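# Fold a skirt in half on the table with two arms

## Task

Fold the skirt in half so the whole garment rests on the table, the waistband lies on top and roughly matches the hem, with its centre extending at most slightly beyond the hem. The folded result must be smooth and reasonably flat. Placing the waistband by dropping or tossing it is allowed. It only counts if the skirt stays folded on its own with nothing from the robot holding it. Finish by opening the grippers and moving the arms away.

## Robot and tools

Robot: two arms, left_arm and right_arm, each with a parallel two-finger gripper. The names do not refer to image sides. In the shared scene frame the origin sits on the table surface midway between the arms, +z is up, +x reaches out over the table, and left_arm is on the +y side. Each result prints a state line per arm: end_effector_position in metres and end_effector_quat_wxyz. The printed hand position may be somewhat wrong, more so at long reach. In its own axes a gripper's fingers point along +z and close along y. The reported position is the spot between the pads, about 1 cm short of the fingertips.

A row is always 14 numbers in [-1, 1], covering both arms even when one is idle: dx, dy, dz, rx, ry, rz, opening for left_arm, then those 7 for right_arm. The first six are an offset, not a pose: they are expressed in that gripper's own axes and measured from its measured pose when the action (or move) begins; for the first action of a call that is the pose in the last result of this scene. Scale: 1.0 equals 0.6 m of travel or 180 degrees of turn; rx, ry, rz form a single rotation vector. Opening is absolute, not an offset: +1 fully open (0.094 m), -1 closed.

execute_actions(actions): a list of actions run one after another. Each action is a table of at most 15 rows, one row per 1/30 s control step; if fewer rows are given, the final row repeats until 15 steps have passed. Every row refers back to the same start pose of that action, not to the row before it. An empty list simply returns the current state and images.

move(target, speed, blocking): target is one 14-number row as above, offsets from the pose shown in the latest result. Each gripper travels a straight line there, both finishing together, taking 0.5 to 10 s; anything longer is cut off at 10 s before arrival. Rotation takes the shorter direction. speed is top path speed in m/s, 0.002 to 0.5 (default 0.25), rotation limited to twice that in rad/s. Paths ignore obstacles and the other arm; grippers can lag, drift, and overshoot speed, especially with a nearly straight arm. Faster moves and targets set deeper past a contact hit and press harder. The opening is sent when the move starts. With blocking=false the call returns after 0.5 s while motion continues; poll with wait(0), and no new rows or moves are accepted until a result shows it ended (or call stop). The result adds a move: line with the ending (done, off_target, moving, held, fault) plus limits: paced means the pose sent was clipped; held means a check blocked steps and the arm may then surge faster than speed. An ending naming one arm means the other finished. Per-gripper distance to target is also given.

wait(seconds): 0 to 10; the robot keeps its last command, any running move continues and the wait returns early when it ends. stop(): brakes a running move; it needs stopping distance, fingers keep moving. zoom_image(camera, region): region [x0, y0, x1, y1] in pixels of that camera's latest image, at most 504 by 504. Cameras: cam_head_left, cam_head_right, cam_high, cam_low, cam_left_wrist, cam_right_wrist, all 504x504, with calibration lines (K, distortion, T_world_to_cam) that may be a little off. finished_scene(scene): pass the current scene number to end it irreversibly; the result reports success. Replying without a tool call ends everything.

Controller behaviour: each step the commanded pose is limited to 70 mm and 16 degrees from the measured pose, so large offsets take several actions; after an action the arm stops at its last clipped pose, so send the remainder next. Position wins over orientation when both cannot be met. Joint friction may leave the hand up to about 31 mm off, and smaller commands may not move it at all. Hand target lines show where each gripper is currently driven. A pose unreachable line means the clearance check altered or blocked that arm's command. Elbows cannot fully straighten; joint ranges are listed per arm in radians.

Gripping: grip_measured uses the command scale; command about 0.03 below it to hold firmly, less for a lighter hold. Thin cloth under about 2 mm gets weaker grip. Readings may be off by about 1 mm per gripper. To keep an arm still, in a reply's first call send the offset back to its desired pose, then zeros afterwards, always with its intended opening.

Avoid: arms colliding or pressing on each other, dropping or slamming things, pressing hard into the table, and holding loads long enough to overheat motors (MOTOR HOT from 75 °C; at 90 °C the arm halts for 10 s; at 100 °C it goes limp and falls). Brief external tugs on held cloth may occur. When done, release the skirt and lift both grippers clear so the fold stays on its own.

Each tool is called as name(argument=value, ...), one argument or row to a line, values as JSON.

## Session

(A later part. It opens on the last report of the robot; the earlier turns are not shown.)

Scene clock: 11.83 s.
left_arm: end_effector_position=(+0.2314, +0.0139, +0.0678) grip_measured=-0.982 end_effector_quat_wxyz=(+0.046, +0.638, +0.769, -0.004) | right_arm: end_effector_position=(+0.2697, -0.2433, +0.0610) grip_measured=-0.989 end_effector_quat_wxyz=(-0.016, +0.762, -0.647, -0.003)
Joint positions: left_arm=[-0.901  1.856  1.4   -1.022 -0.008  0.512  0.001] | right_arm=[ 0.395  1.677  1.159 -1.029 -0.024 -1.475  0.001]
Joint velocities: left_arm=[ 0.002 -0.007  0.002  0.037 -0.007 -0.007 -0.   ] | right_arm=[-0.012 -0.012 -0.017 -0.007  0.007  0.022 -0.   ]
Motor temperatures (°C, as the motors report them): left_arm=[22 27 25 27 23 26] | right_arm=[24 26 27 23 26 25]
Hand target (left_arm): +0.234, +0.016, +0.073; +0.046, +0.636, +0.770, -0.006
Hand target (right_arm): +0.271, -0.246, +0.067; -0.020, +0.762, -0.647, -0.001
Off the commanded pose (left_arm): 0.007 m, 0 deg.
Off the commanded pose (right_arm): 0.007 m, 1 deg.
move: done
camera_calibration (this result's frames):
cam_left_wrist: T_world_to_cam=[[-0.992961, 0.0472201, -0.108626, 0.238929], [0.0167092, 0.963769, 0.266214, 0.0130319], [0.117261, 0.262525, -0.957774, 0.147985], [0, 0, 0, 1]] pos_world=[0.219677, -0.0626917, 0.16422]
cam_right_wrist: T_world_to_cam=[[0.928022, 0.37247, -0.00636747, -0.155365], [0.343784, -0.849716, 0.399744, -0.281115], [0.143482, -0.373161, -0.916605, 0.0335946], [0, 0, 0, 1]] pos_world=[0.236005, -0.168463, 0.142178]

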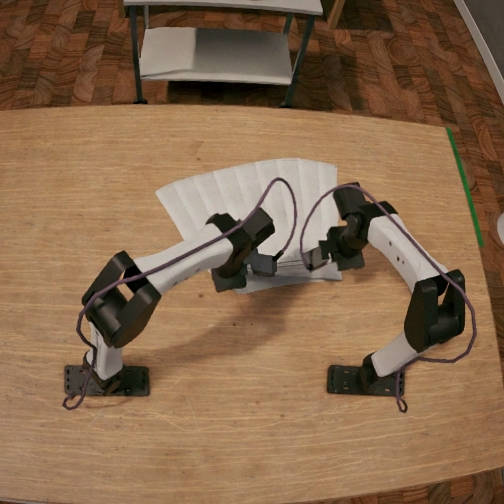

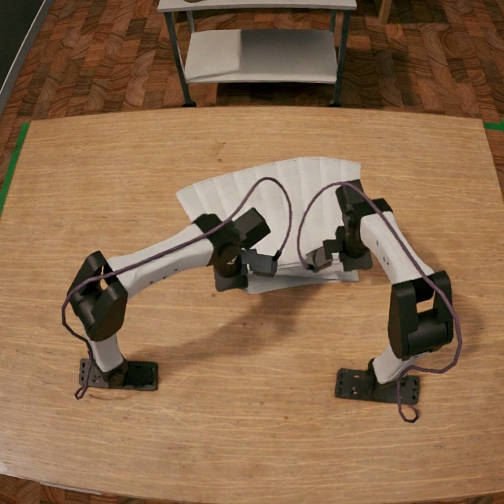

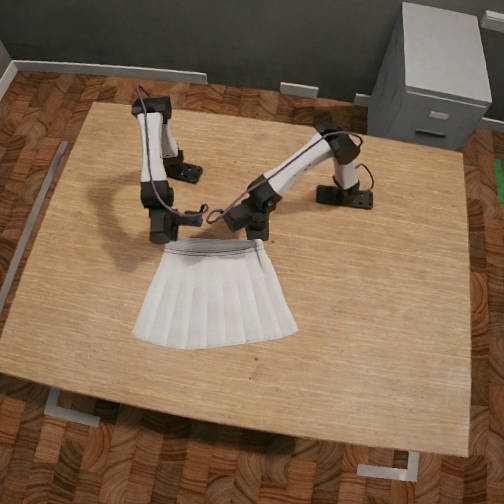

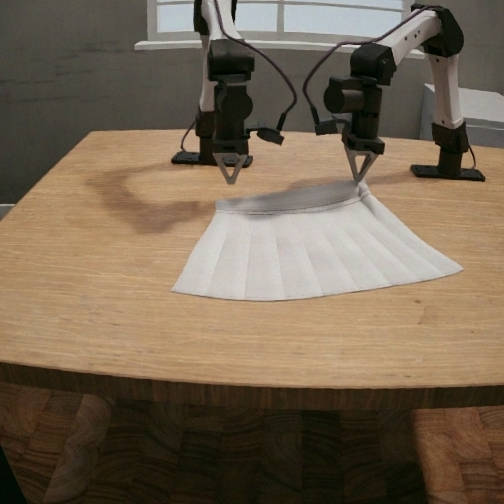

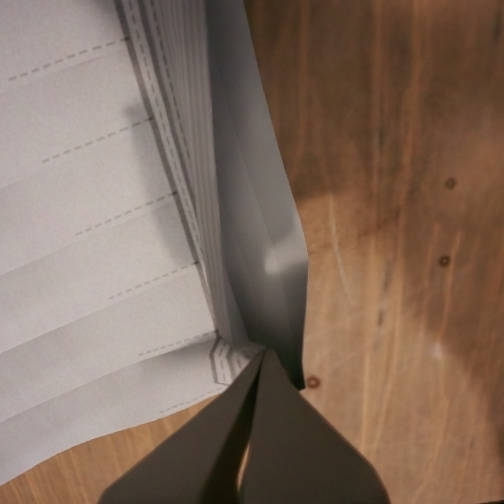

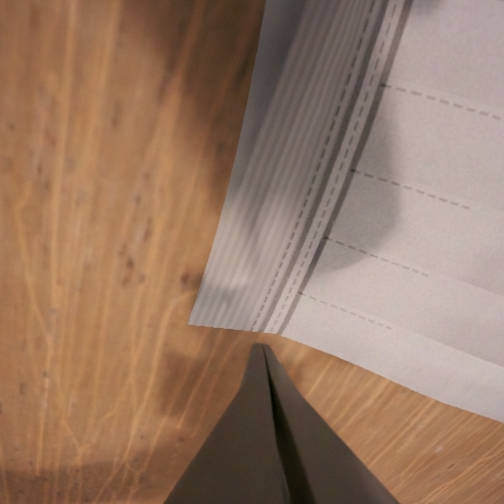

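Left holds the top layer near the seam. Retry right, slightly deeper into the cloth.

move(
  target=[0,0,0,0,0,0,-1,0.008,0.028,0.12,0,0,0,0.1],
  speed=0.08,
)

move(
  target=[0,0,0,0,0,0,-1,0,0,0.02,0,0,0,-1],
)

move(
  target=[0,0,0,0,0,0,-1,0,-0.03,-0.1,0,0,0,-1],
  speed=0.1,
)

Scene clock: 13.13 s.
left_arm: end_effector_position=(+0.2312, +0.0141, +0.0678) grip_measured=-0.982 end_effector_quat_wxyz=(+0.046, +0.638, +0.769, -0.004) | right_arm: end_effector_position=(+0.2566, -0.2468, +0.0063) grip_measured=+0.099 end_effector_quat_wxyz=(-0.017, +0.762, -0.647, -0.003)
Joint positions: left_arm=[-0.901  1.856  1.4   -1.023 -0.008  0.512  0.001] | right_arm=[ 0.395  1.709  0.96  -0.797 -0.024 -1.475  0.052]
Joint velocities: left_arm=[ 0.007  0.002  0.017 -0.037 -0.066 -0.022  0.001] | right_arm=[-0.002  0.022  0.012 -0.022 -0.022  0.037 -0.001]
Motor temperatures (°C, as the motors report them): left_arm=[22 28 26 27 23 26] | right_arm=[24 26 27 23 26 25]
Hand target (left_arm): +0.231, +0.014, +0.068; +0.046, +0.638, +0.769, -0.004
Hand target (right_arm): +0.255, -0.249, -0.010; -0.016, +0.762, -0.647, -0.004
Off the commanded pose (left_arm): 0.000 m, 0 deg.
Off the commanded pose (right_arm): 0.018 m, 0 deg.
move: off_target (right_arm)
camera_calibration (this result's frames):
cam_left_wrist: T_world_to_cam=[[-0.99304, 0.0473151, -0.107855, 0.238702], [0.0169051, 0.963535, 0.267047, 0.0127362], [0.116557, 0.263365, -0.957629, 0.148066], [0, 0, 0, 1]] pos_world=[0.219568, -0.0625614, 0.164136]
cam_right_wrist: T_world_to_cam=[[0.928029, 0.372472, -0.00523163, -0.142227], [0.343341, -0.849833, 0.399875, -0.25762], [0.144496, -0.372892, -0.916555, -0.0161262], [0, 0, 0, 1]] pos_world=[0.222773, -0.171972, 0.0874912]

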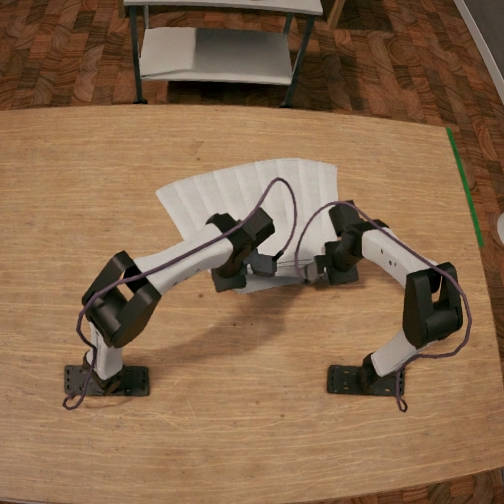

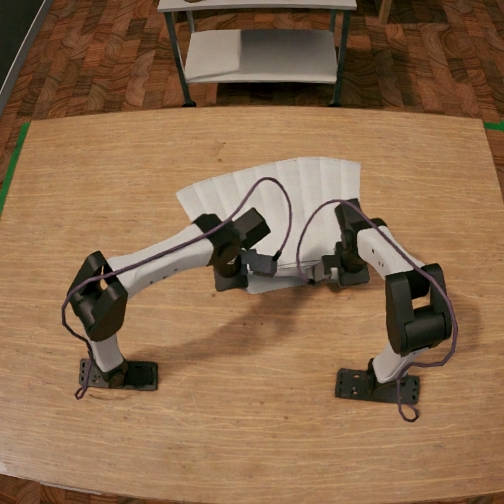

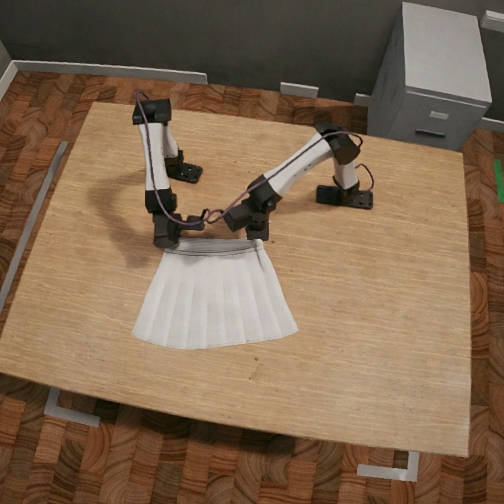

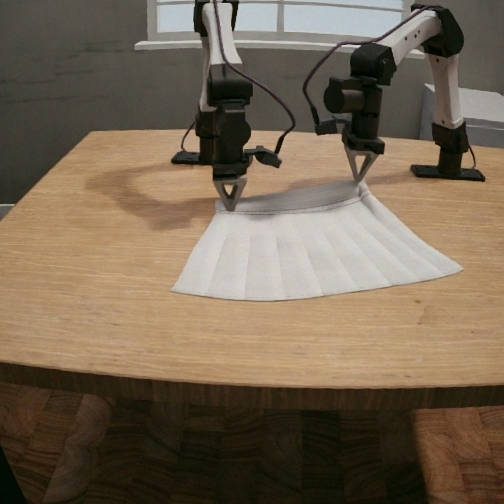

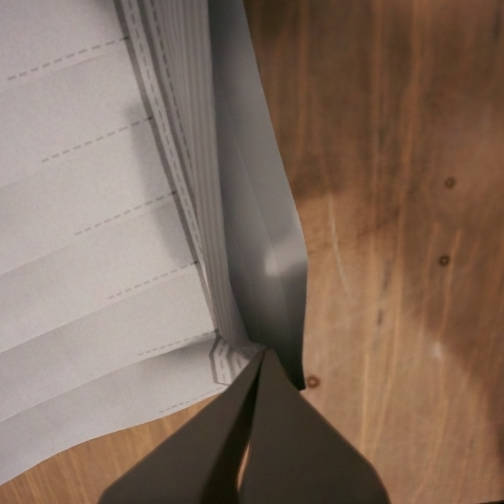

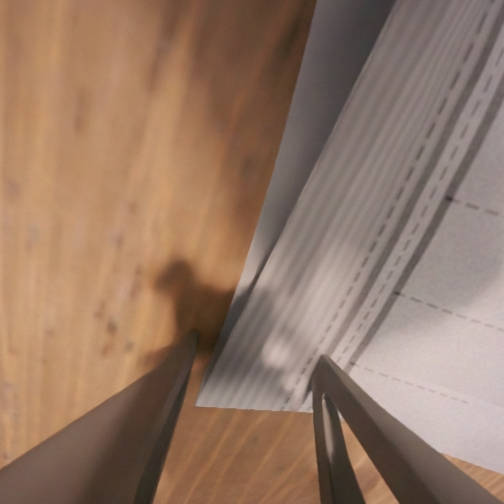

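Scene clock: 13.93 s.
left_arm: end_effector_position=(+0.2312, +0.0141, +0.0678) grip_measured=-0.982 end_effector_quat_wxyz=(+0.046, +0.638, +0.769, -0.004) | right_arm: end_effector_position=(+0.2638, -0.2449, +0.0068) grip_measured=-0.985 end_effector_quat_wxyz=(-0.030, +0.762, -0.647, +0.006)
Joint positions: left_arm=[-0.901  1.856  1.4   -1.023 -0.008  0.512  0.001] | right_arm=[ 0.395  1.708  0.96  -0.767 -0.024 -1.475  0.001]
Joint velocities: left_arm=[-0.022 -0.017 -0.007  0.037 -0.037 -0.022  0.   ] | right_arm=[ 0.007 -0.007 -0.017  0.037 -0.037 -0.022  0.   ]
Motor temperatures (°C, as the motors report them): left_arm=[22 28 26 27 23 26] | right_arm=[24 26 27 23 26 25]
Hand target (left_arm): +0.231, +0.014, +0.068; +0.046, +0.638, +0.769, -0.004
Hand target (right_arm): +0.257, -0.247, -0.005; -0.017, +0.762, -0.647, -0.003
Off the commanded pose (left_arm): 0.000 m, 0 deg.
Off the commanded pose (right_arm): 0.014 m, 2 deg.
move: off_target (right_arm)
camera_calibration (this result's frames):
cam_left_wrist: T_world_to_cam=[[-0.99304, 0.0473151, -0.107855, 0.238702], [0.0169051, 0.963535, 0.267047, 0.0127362], [0.116557, 0.263365, -0.957629, 0.148066], [0, 0, 0, 1]] pos_world=[0.219568, -0.0625614, 0.164136]
cam_right_wrist: T_world_to_cam=[[0.927727, 0.372392, 0.0254336, -0.149802], [0.331347, -0.853014, 0.403208, -0.256311], [0.171846, -0.36564, -0.914755, -0.0214505], [0, 0, 0, 1]] pos_world=[0.227589, -0.170695, 0.0875345]

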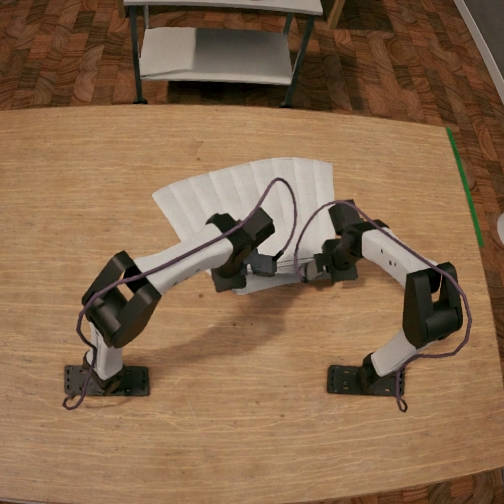

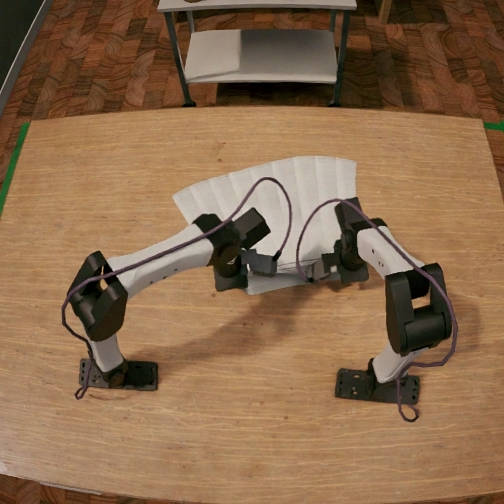

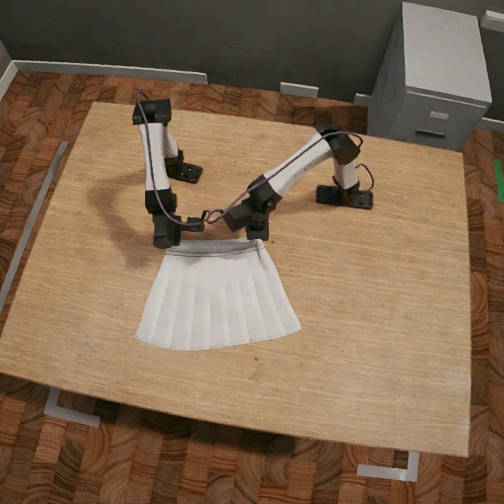

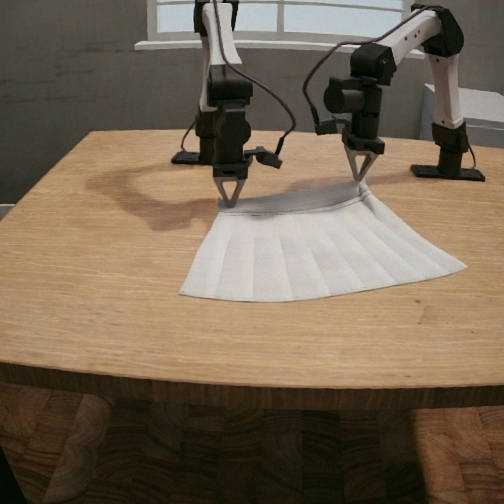

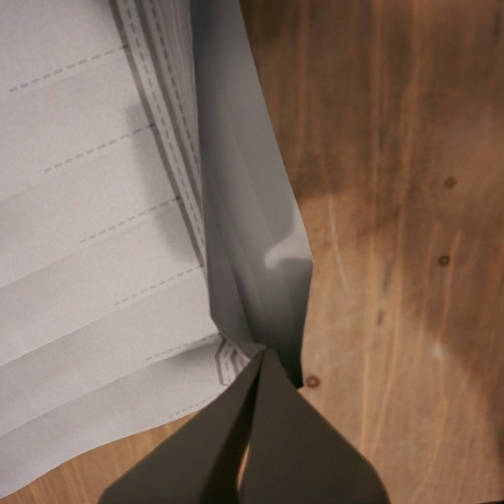

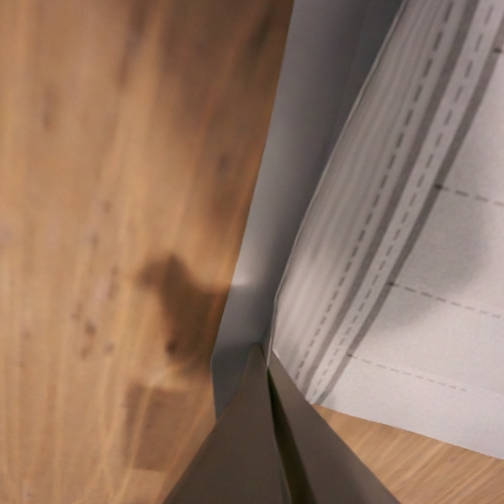

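Scene clock: 15.10 s.
left_arm: end_effector_position=(+0.2312, +0.0141, +0.0678) grip_measured=-0.982 end_effector_quat_wxyz=(+0.046, +0.638, +0.769, -0.004) | right_arm: end_effector_position=(+0.2767, -0.2415, +0.0611) grip_measured=-0.985 end_effector_quat_wxyz=(-0.026, +0.762, -0.647, +0.004)
Joint positions: left_arm=[-0.901  1.856  1.4   -1.023 -0.008  0.512  0.001] | right_arm=[ 0.395  1.682  1.163 -1.005 -0.024 -1.475  0.001]
Joint velocities: left_arm=[-0.012 -0.002 -0.007 -0.037 -0.037 -0.022 -0.001] | right_arm=[ 0.002 -0.012  0.012 -0.051 -0.066 -0.022 -0.001]
Motor temperatures (°C, as the motors report them): left_arm=[22 28 26 27 23 26] | right_arm=[24 27 28 23 26 25]
Hand target (left_arm): +0.231, +0.014, +0.068; +0.046, +0.638, +0.769, -0.004
Hand target (right_arm): +0.278, -0.244, +0.068; -0.029, +0.762, -0.647, +0.006
Off the commanded pose (left_arm): 0.000 m, 0 deg.
Off the commanded pose (right_arm): 0.007 m, 0 deg.
move: done
camera_calibration (this result's frames):
cam_left_wrist: T_world_to_cam=[[-0.99304, 0.0473151, -0.107855, 0.238702], [0.0169051, 0.963535, 0.267047, 0.0127362], [0.116557, 0.263365, -0.957629, 0.148066], [0, 0, 0, 1]] pos_world=[0.219568, -0.0625614, 0.164136]
cam_right_wrist: T_world_to_cam=[[0.927887, 0.372434, 0.0178631, -0.163961], [0.334318, -0.852226, 0.402421, -0.280123], [0.165098, -0.367429, -0.915281, 0.0286825], [0, 0, 0, 1]] pos_world=[0.241052, -0.167125, 0.141909]

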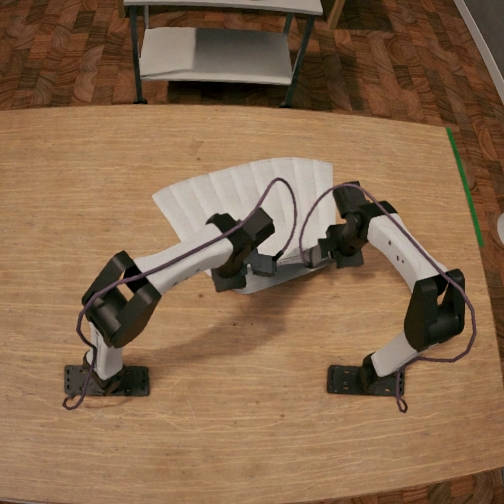

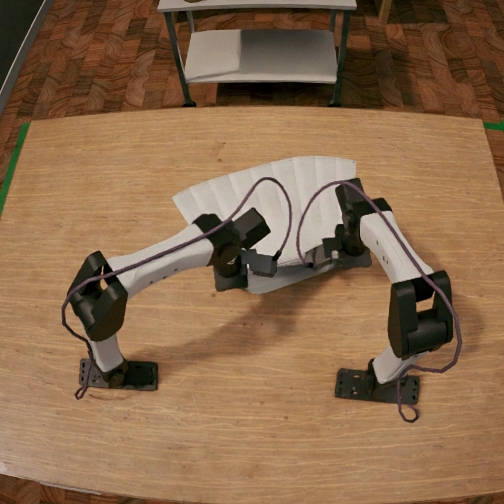

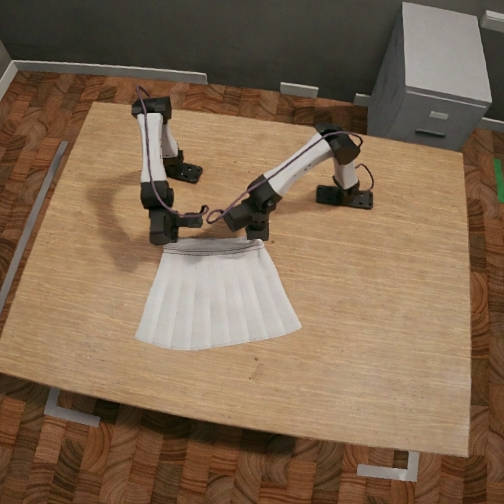

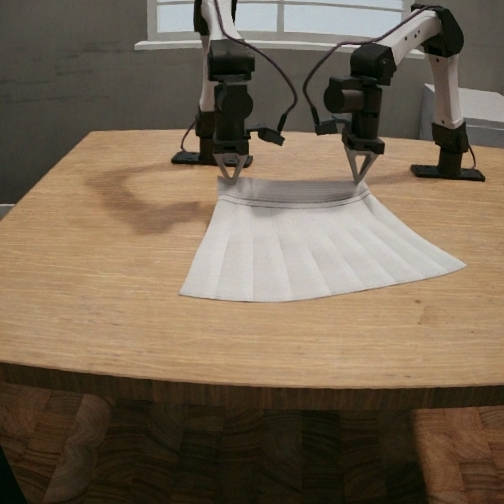

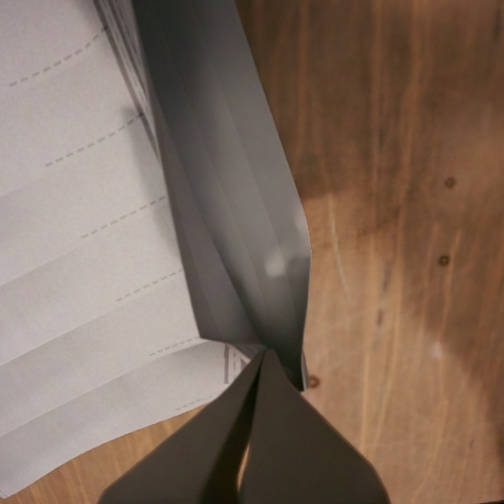

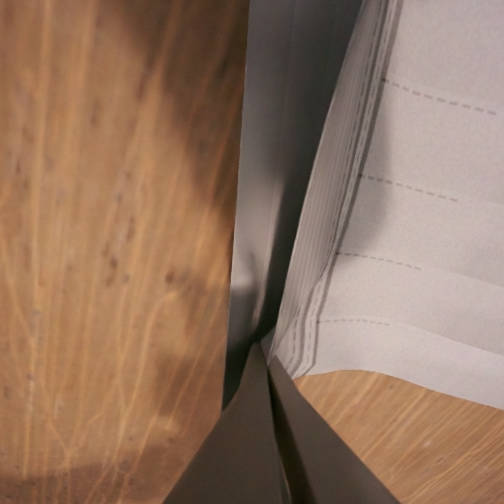

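move(
  target=[0.03,-0.15,0,0,0,0,-1,-0.01,0.15,0,0,0,0,-1],
  speed=0.1,
)

move(
  target=[0.01,0.25,-0.16,0,0,0,-1,0,-0.25,-0.16,0,0,0,-1],
  speed=0.13,
)

move(
  target=[0.01,0.23,0.14,0.08,0,0,-1,0,-0.23,0.14,-0.08,0,0,-1],
  speed=0.13,
)

Scene clock: 16.67 s.
left_arm: end_effector_position=(+0.1429, +0.0123, +0.0643) grip_measured=-0.982 end_effector_quat_wxyz=(+0.045, +0.638, +0.769, -0.011) | right_arm: end_effector_position=(+0.1937, -0.2490, +0.0568) grip_measured=-0.985 end_effector_quat_wxyz=(-0.031, +0.762, -0.646, +0.005)
Joint positions: left_arm=[-1.125  1.681  1.173 -0.97  -0.015  0.288  0.001] | right_arm=[ 0.458  1.363  0.843 -0.994 -0.024 -1.412  0.001]
Joint velocities: left_arm=[-0.007 -0.002  0.002 -0.022 -0.022 -0.037  0.   ] | right_arm=[ 0.002  0.022  0.002  0.051 -0.037 -0.037 -0.   ]
Motor temperatures (°C, as the motors report them): left_arm=[22 28 26 27 23 26] | right_arm=[24 27 28 23 26 25]
Hand target (left_arm): +0.140, +0.017, +0.062; +0.046, +0.638, +0.768, -0.005
Hand target (right_arm): +0.187, -0.250, +0.055; -0.026, +0.762, -0.647, +0.005
Off the commanded pose (left_arm): 0.005 m, 1 deg.
Off the commanded pose (right_arm): 0.007 m, 0 deg.
move: done
camera_calibration (this result's frames):
cam_left_wrist: T_world_to_cam=[[-0.993993, 0.0465372, -0.0990588, 0.150319], [0.0196697, 0.966318, 0.256597, 0.0171281], [0.107664, 0.253107, -0.961429, 0.157104], [0, 0, 0, 1]] pos_world=[0.132165, -0.0633108, 0.16154]
cam_right_wrist: T_world_to_cam=[[0.927557, 0.372764, 0.0261638, -0.0844407], [0.332019, -0.854248, 0.40003, -0.257023], [0.171467, -0.362364, -0.916128, 0.035747], [0, 0, 0, 1]] pos_world=[0.157531, -0.175132, 0.137775]

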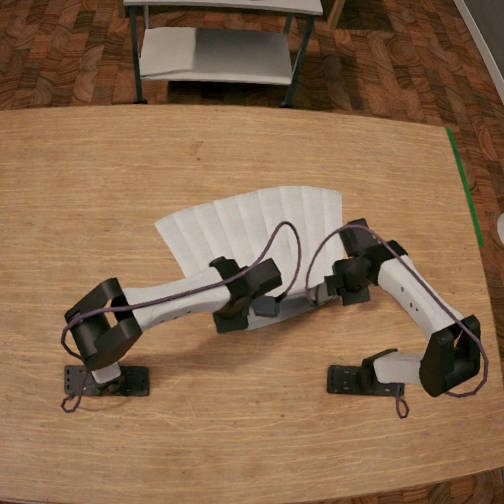

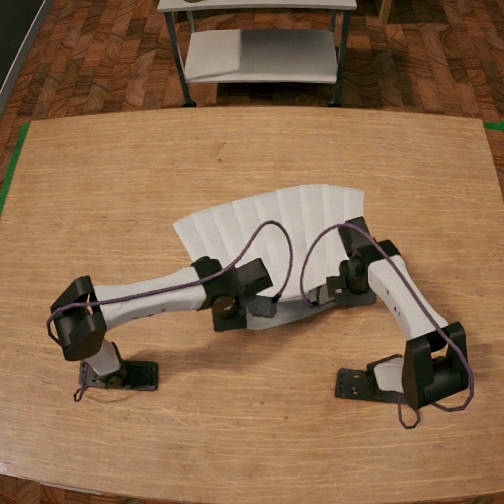

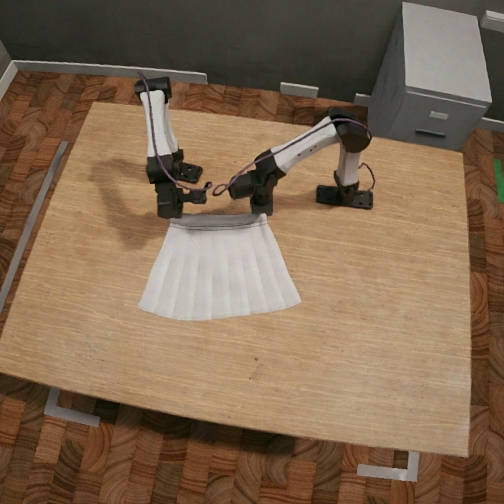

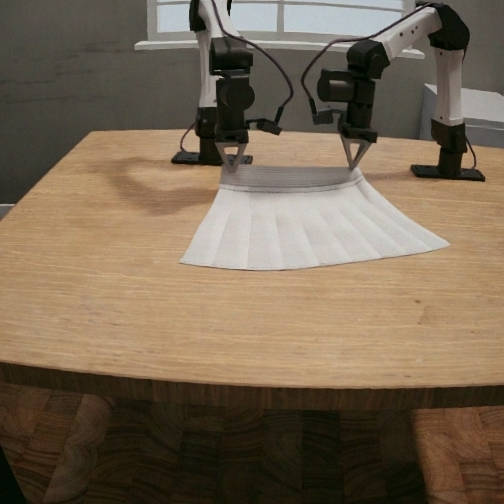

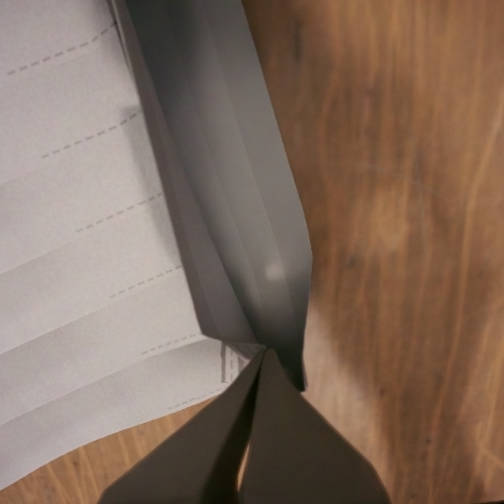

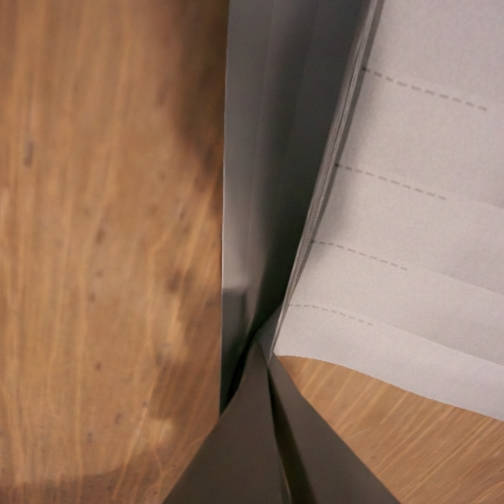

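Scene clock: 18.67 s.
left_arm: end_effector_position=(+0.2840, +0.0476, +0.1672) grip_measured=-0.982 end_effector_quat_wxyz=(+0.056, +0.639, +0.767, -0.009) | right_arm: end_effector_position=(+0.3332, -0.2258, +0.1655) grip_measured=-0.985 end_effector_quat_wxyz=(-0.037, +0.763, -0.645, +0.009)
Joint positions: left_arm=[-0.724  1.883  1.829 -1.405  0.017  0.69   0.001] | right_arm=[ 0.395  1.866  1.803 -1.439 -0.028 -1.477  0.001]
Joint velocities: left_arm=[ 0.017 -0.002 -0.012 -0.066  0.051 -0.022 -0.001] | right_arm=[-0.012 -0.002 -0.032 -0.022  0.051  0.007 -0.001]
Motor temperatures (°C, as the motors report them): left_arm=[22 29 26 27 23 26] | right_arm=[24 27 28 23 26 25]
Hand target (left_arm): +0.285, +0.050, +0.165; +0.045, +0.638, +0.769, -0.009
Hand target (right_arm): +0.336, -0.229, +0.163; -0.032, +0.762, -0.646, +0.004
Off the commanded pose (left_arm): 0.006 m, 1 deg.
Off the commanded pose (right_arm): 0.007 m, 1 deg.
move: done
camera_calibration (this result's frames):
cam_left_wrist: T_world_to_cam=[[-0.991684, 0.0477576, -0.119509, 0.30184], [0.0168306, 0.96875, 0.247467, -0.0439511], [0.127593, 0.243397, -0.961498, 0.226693], [0, 0, 0, 1]] pos_world=[0.271145, -0.027014, 0.264914]
cam_right_wrist: T_world_to_cam=[[0.926354, 0.37449, 0.0403215, -0.226829], [0.32822, -0.855107, 0.401327, -0.326126], [0.184772, -0.358536, -0.915047, 0.116097], [0, 0, 0, 1]] pos_world=[0.295713, -0.152302, 0.246263]

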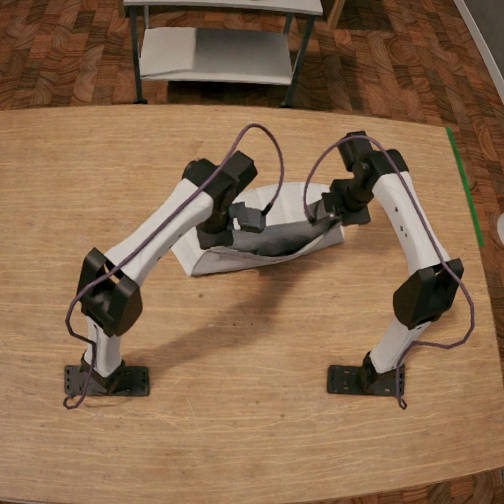

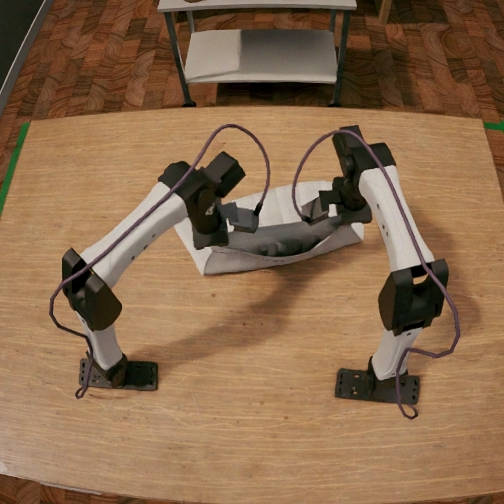

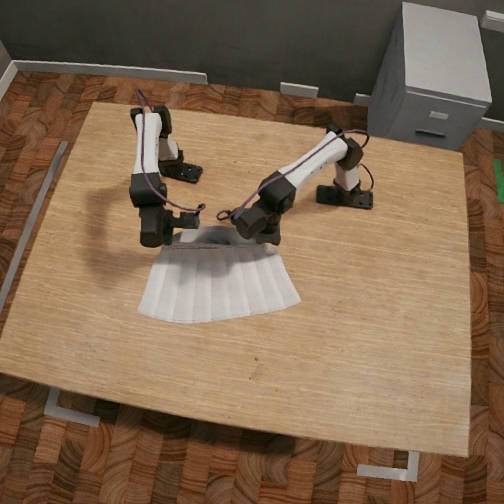

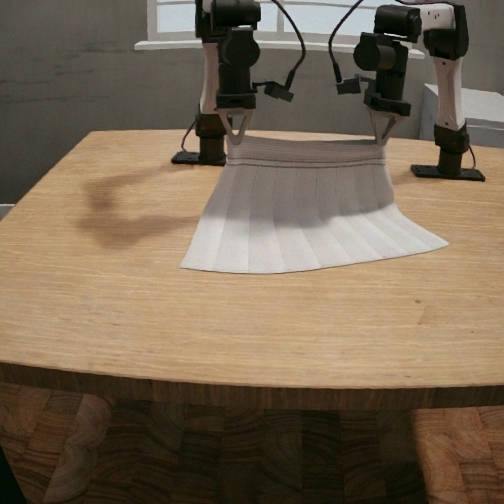

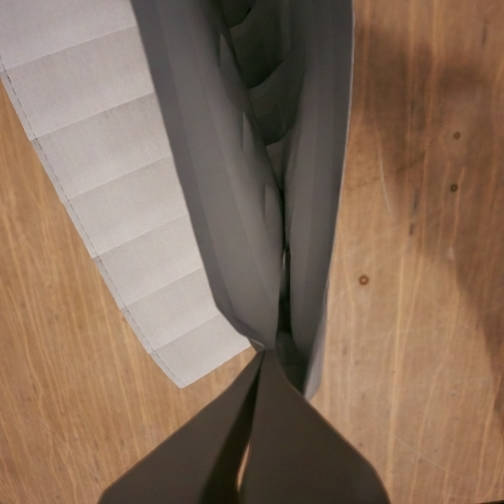

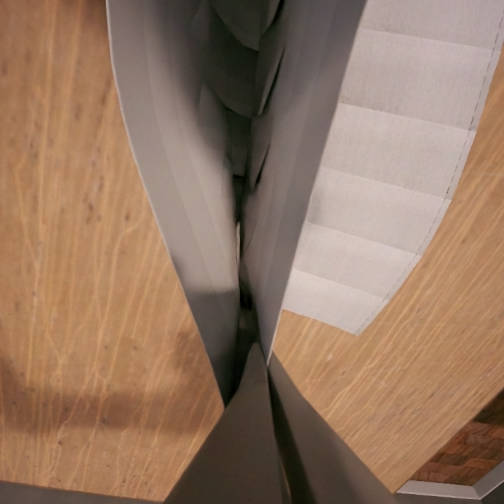

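Scene clock: 20.40 s.
left_arm: end_effector_position=(+0.4242, +0.0665, +0.0926) grip_measured=-0.982 end_effector_quat_wxyz=(+0.040, +0.638, +0.764, -0.083) | right_arm: end_effector_position=(+0.4734, -0.1961, +0.0957) grip_measured=-0.985 end_effector_quat_wxyz=(-0.054, +0.762, -0.645, +0.010)
Joint positions: left_arm=[-0.447  2.486  2.489 -1.543  0.183  0.968  0.001] | right_arm=[ 0.374  2.58   2.689 -1.579 -0.047 -1.496  0.001]
Joint velocities: left_arm=[ 0.017  0.002  0.002 -0.007  0.081 -0.022  0.001] | right_arm=[ 0.017  0.007 -0.007 -0.007  0.022 -0.051  0.002]
Motor temperatures (°C, as the motors report them): left_arm=[22 29 26 27 23 26] | right_arm=[24 27 28 23 26 25]
Hand target (left_arm): +0.424, +0.069, +0.090; +0.035, +0.637, +0.765, -0.087
Hand target (right_arm): +0.476, -0.201, +0.094; -0.055, +0.761, -0.646, +0.008
Off the commanded pose (left_arm): 0.005 m, 8 deg.
Off the commanded pose (right_arm): 0.006 m, 16 deg; orientation clipped at the last step of the last action.
joint sent to its limit (left arm) — the command would take joint 4 (wrist pitch) past its lower limit, so that joint was sent only as far as its limit.
joint sent to its limit (right arm) — the command would take joint 4 (wrist pitch) past its lower limit, so that joint was sent only as far as its limit.
move: off_target (left_arm, right_arm); limits=paced
camera_calibration (this result's frames):
cam_left_wrist: T_world_to_cam=[[-0.998569, 0.0532914, -0.00446944, 0.422916], [0.0520074, 0.987171, 0.150957, -0.0533695], [0.0124568, 0.150508, -0.98853, 0.190013], [0, 0, 0, 1]] pos_world=[0.422719, 0.00154857, 0.19778]
cam_right_wrist: T_world_to_cam=[[0.925147, 0.372409, 0.0735895, -0.368035], [0.31739, -0.865183, 0.38823, -0.314362], [0.208249, -0.335813, -0.91862, 0.0306485], [0, 0, 0, 1]] pos_world=[0.433879, -0.124629, 0.177283]

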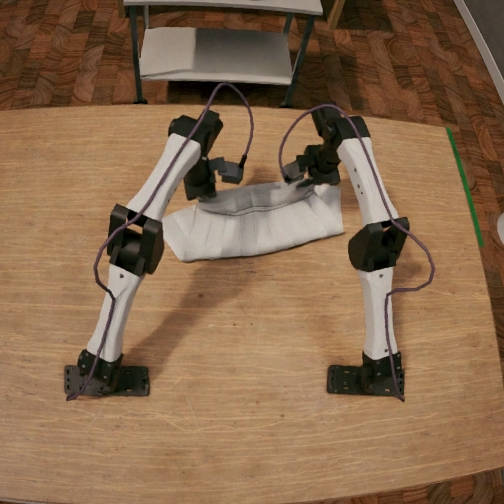

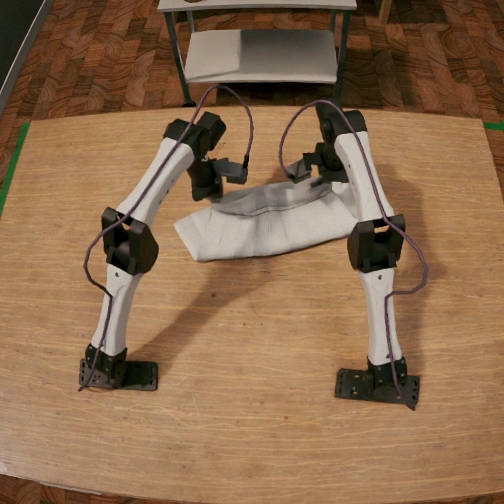

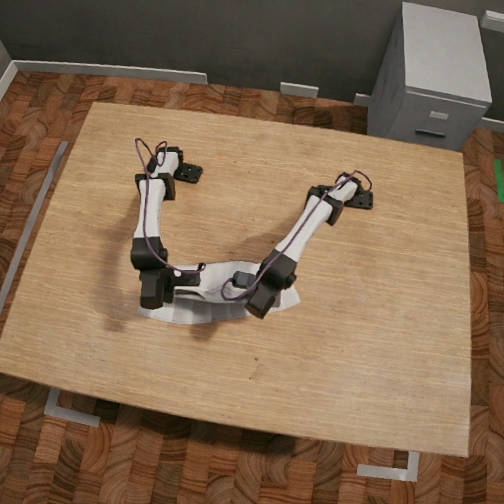

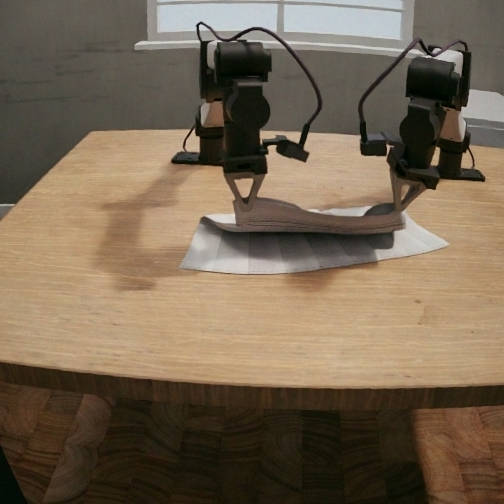

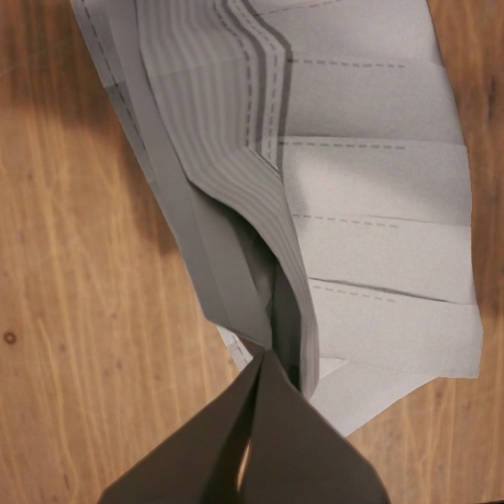

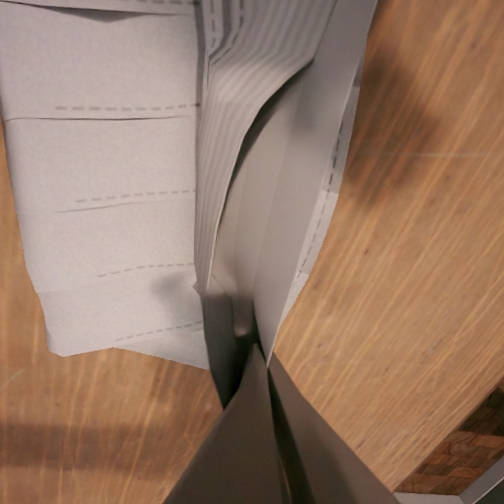

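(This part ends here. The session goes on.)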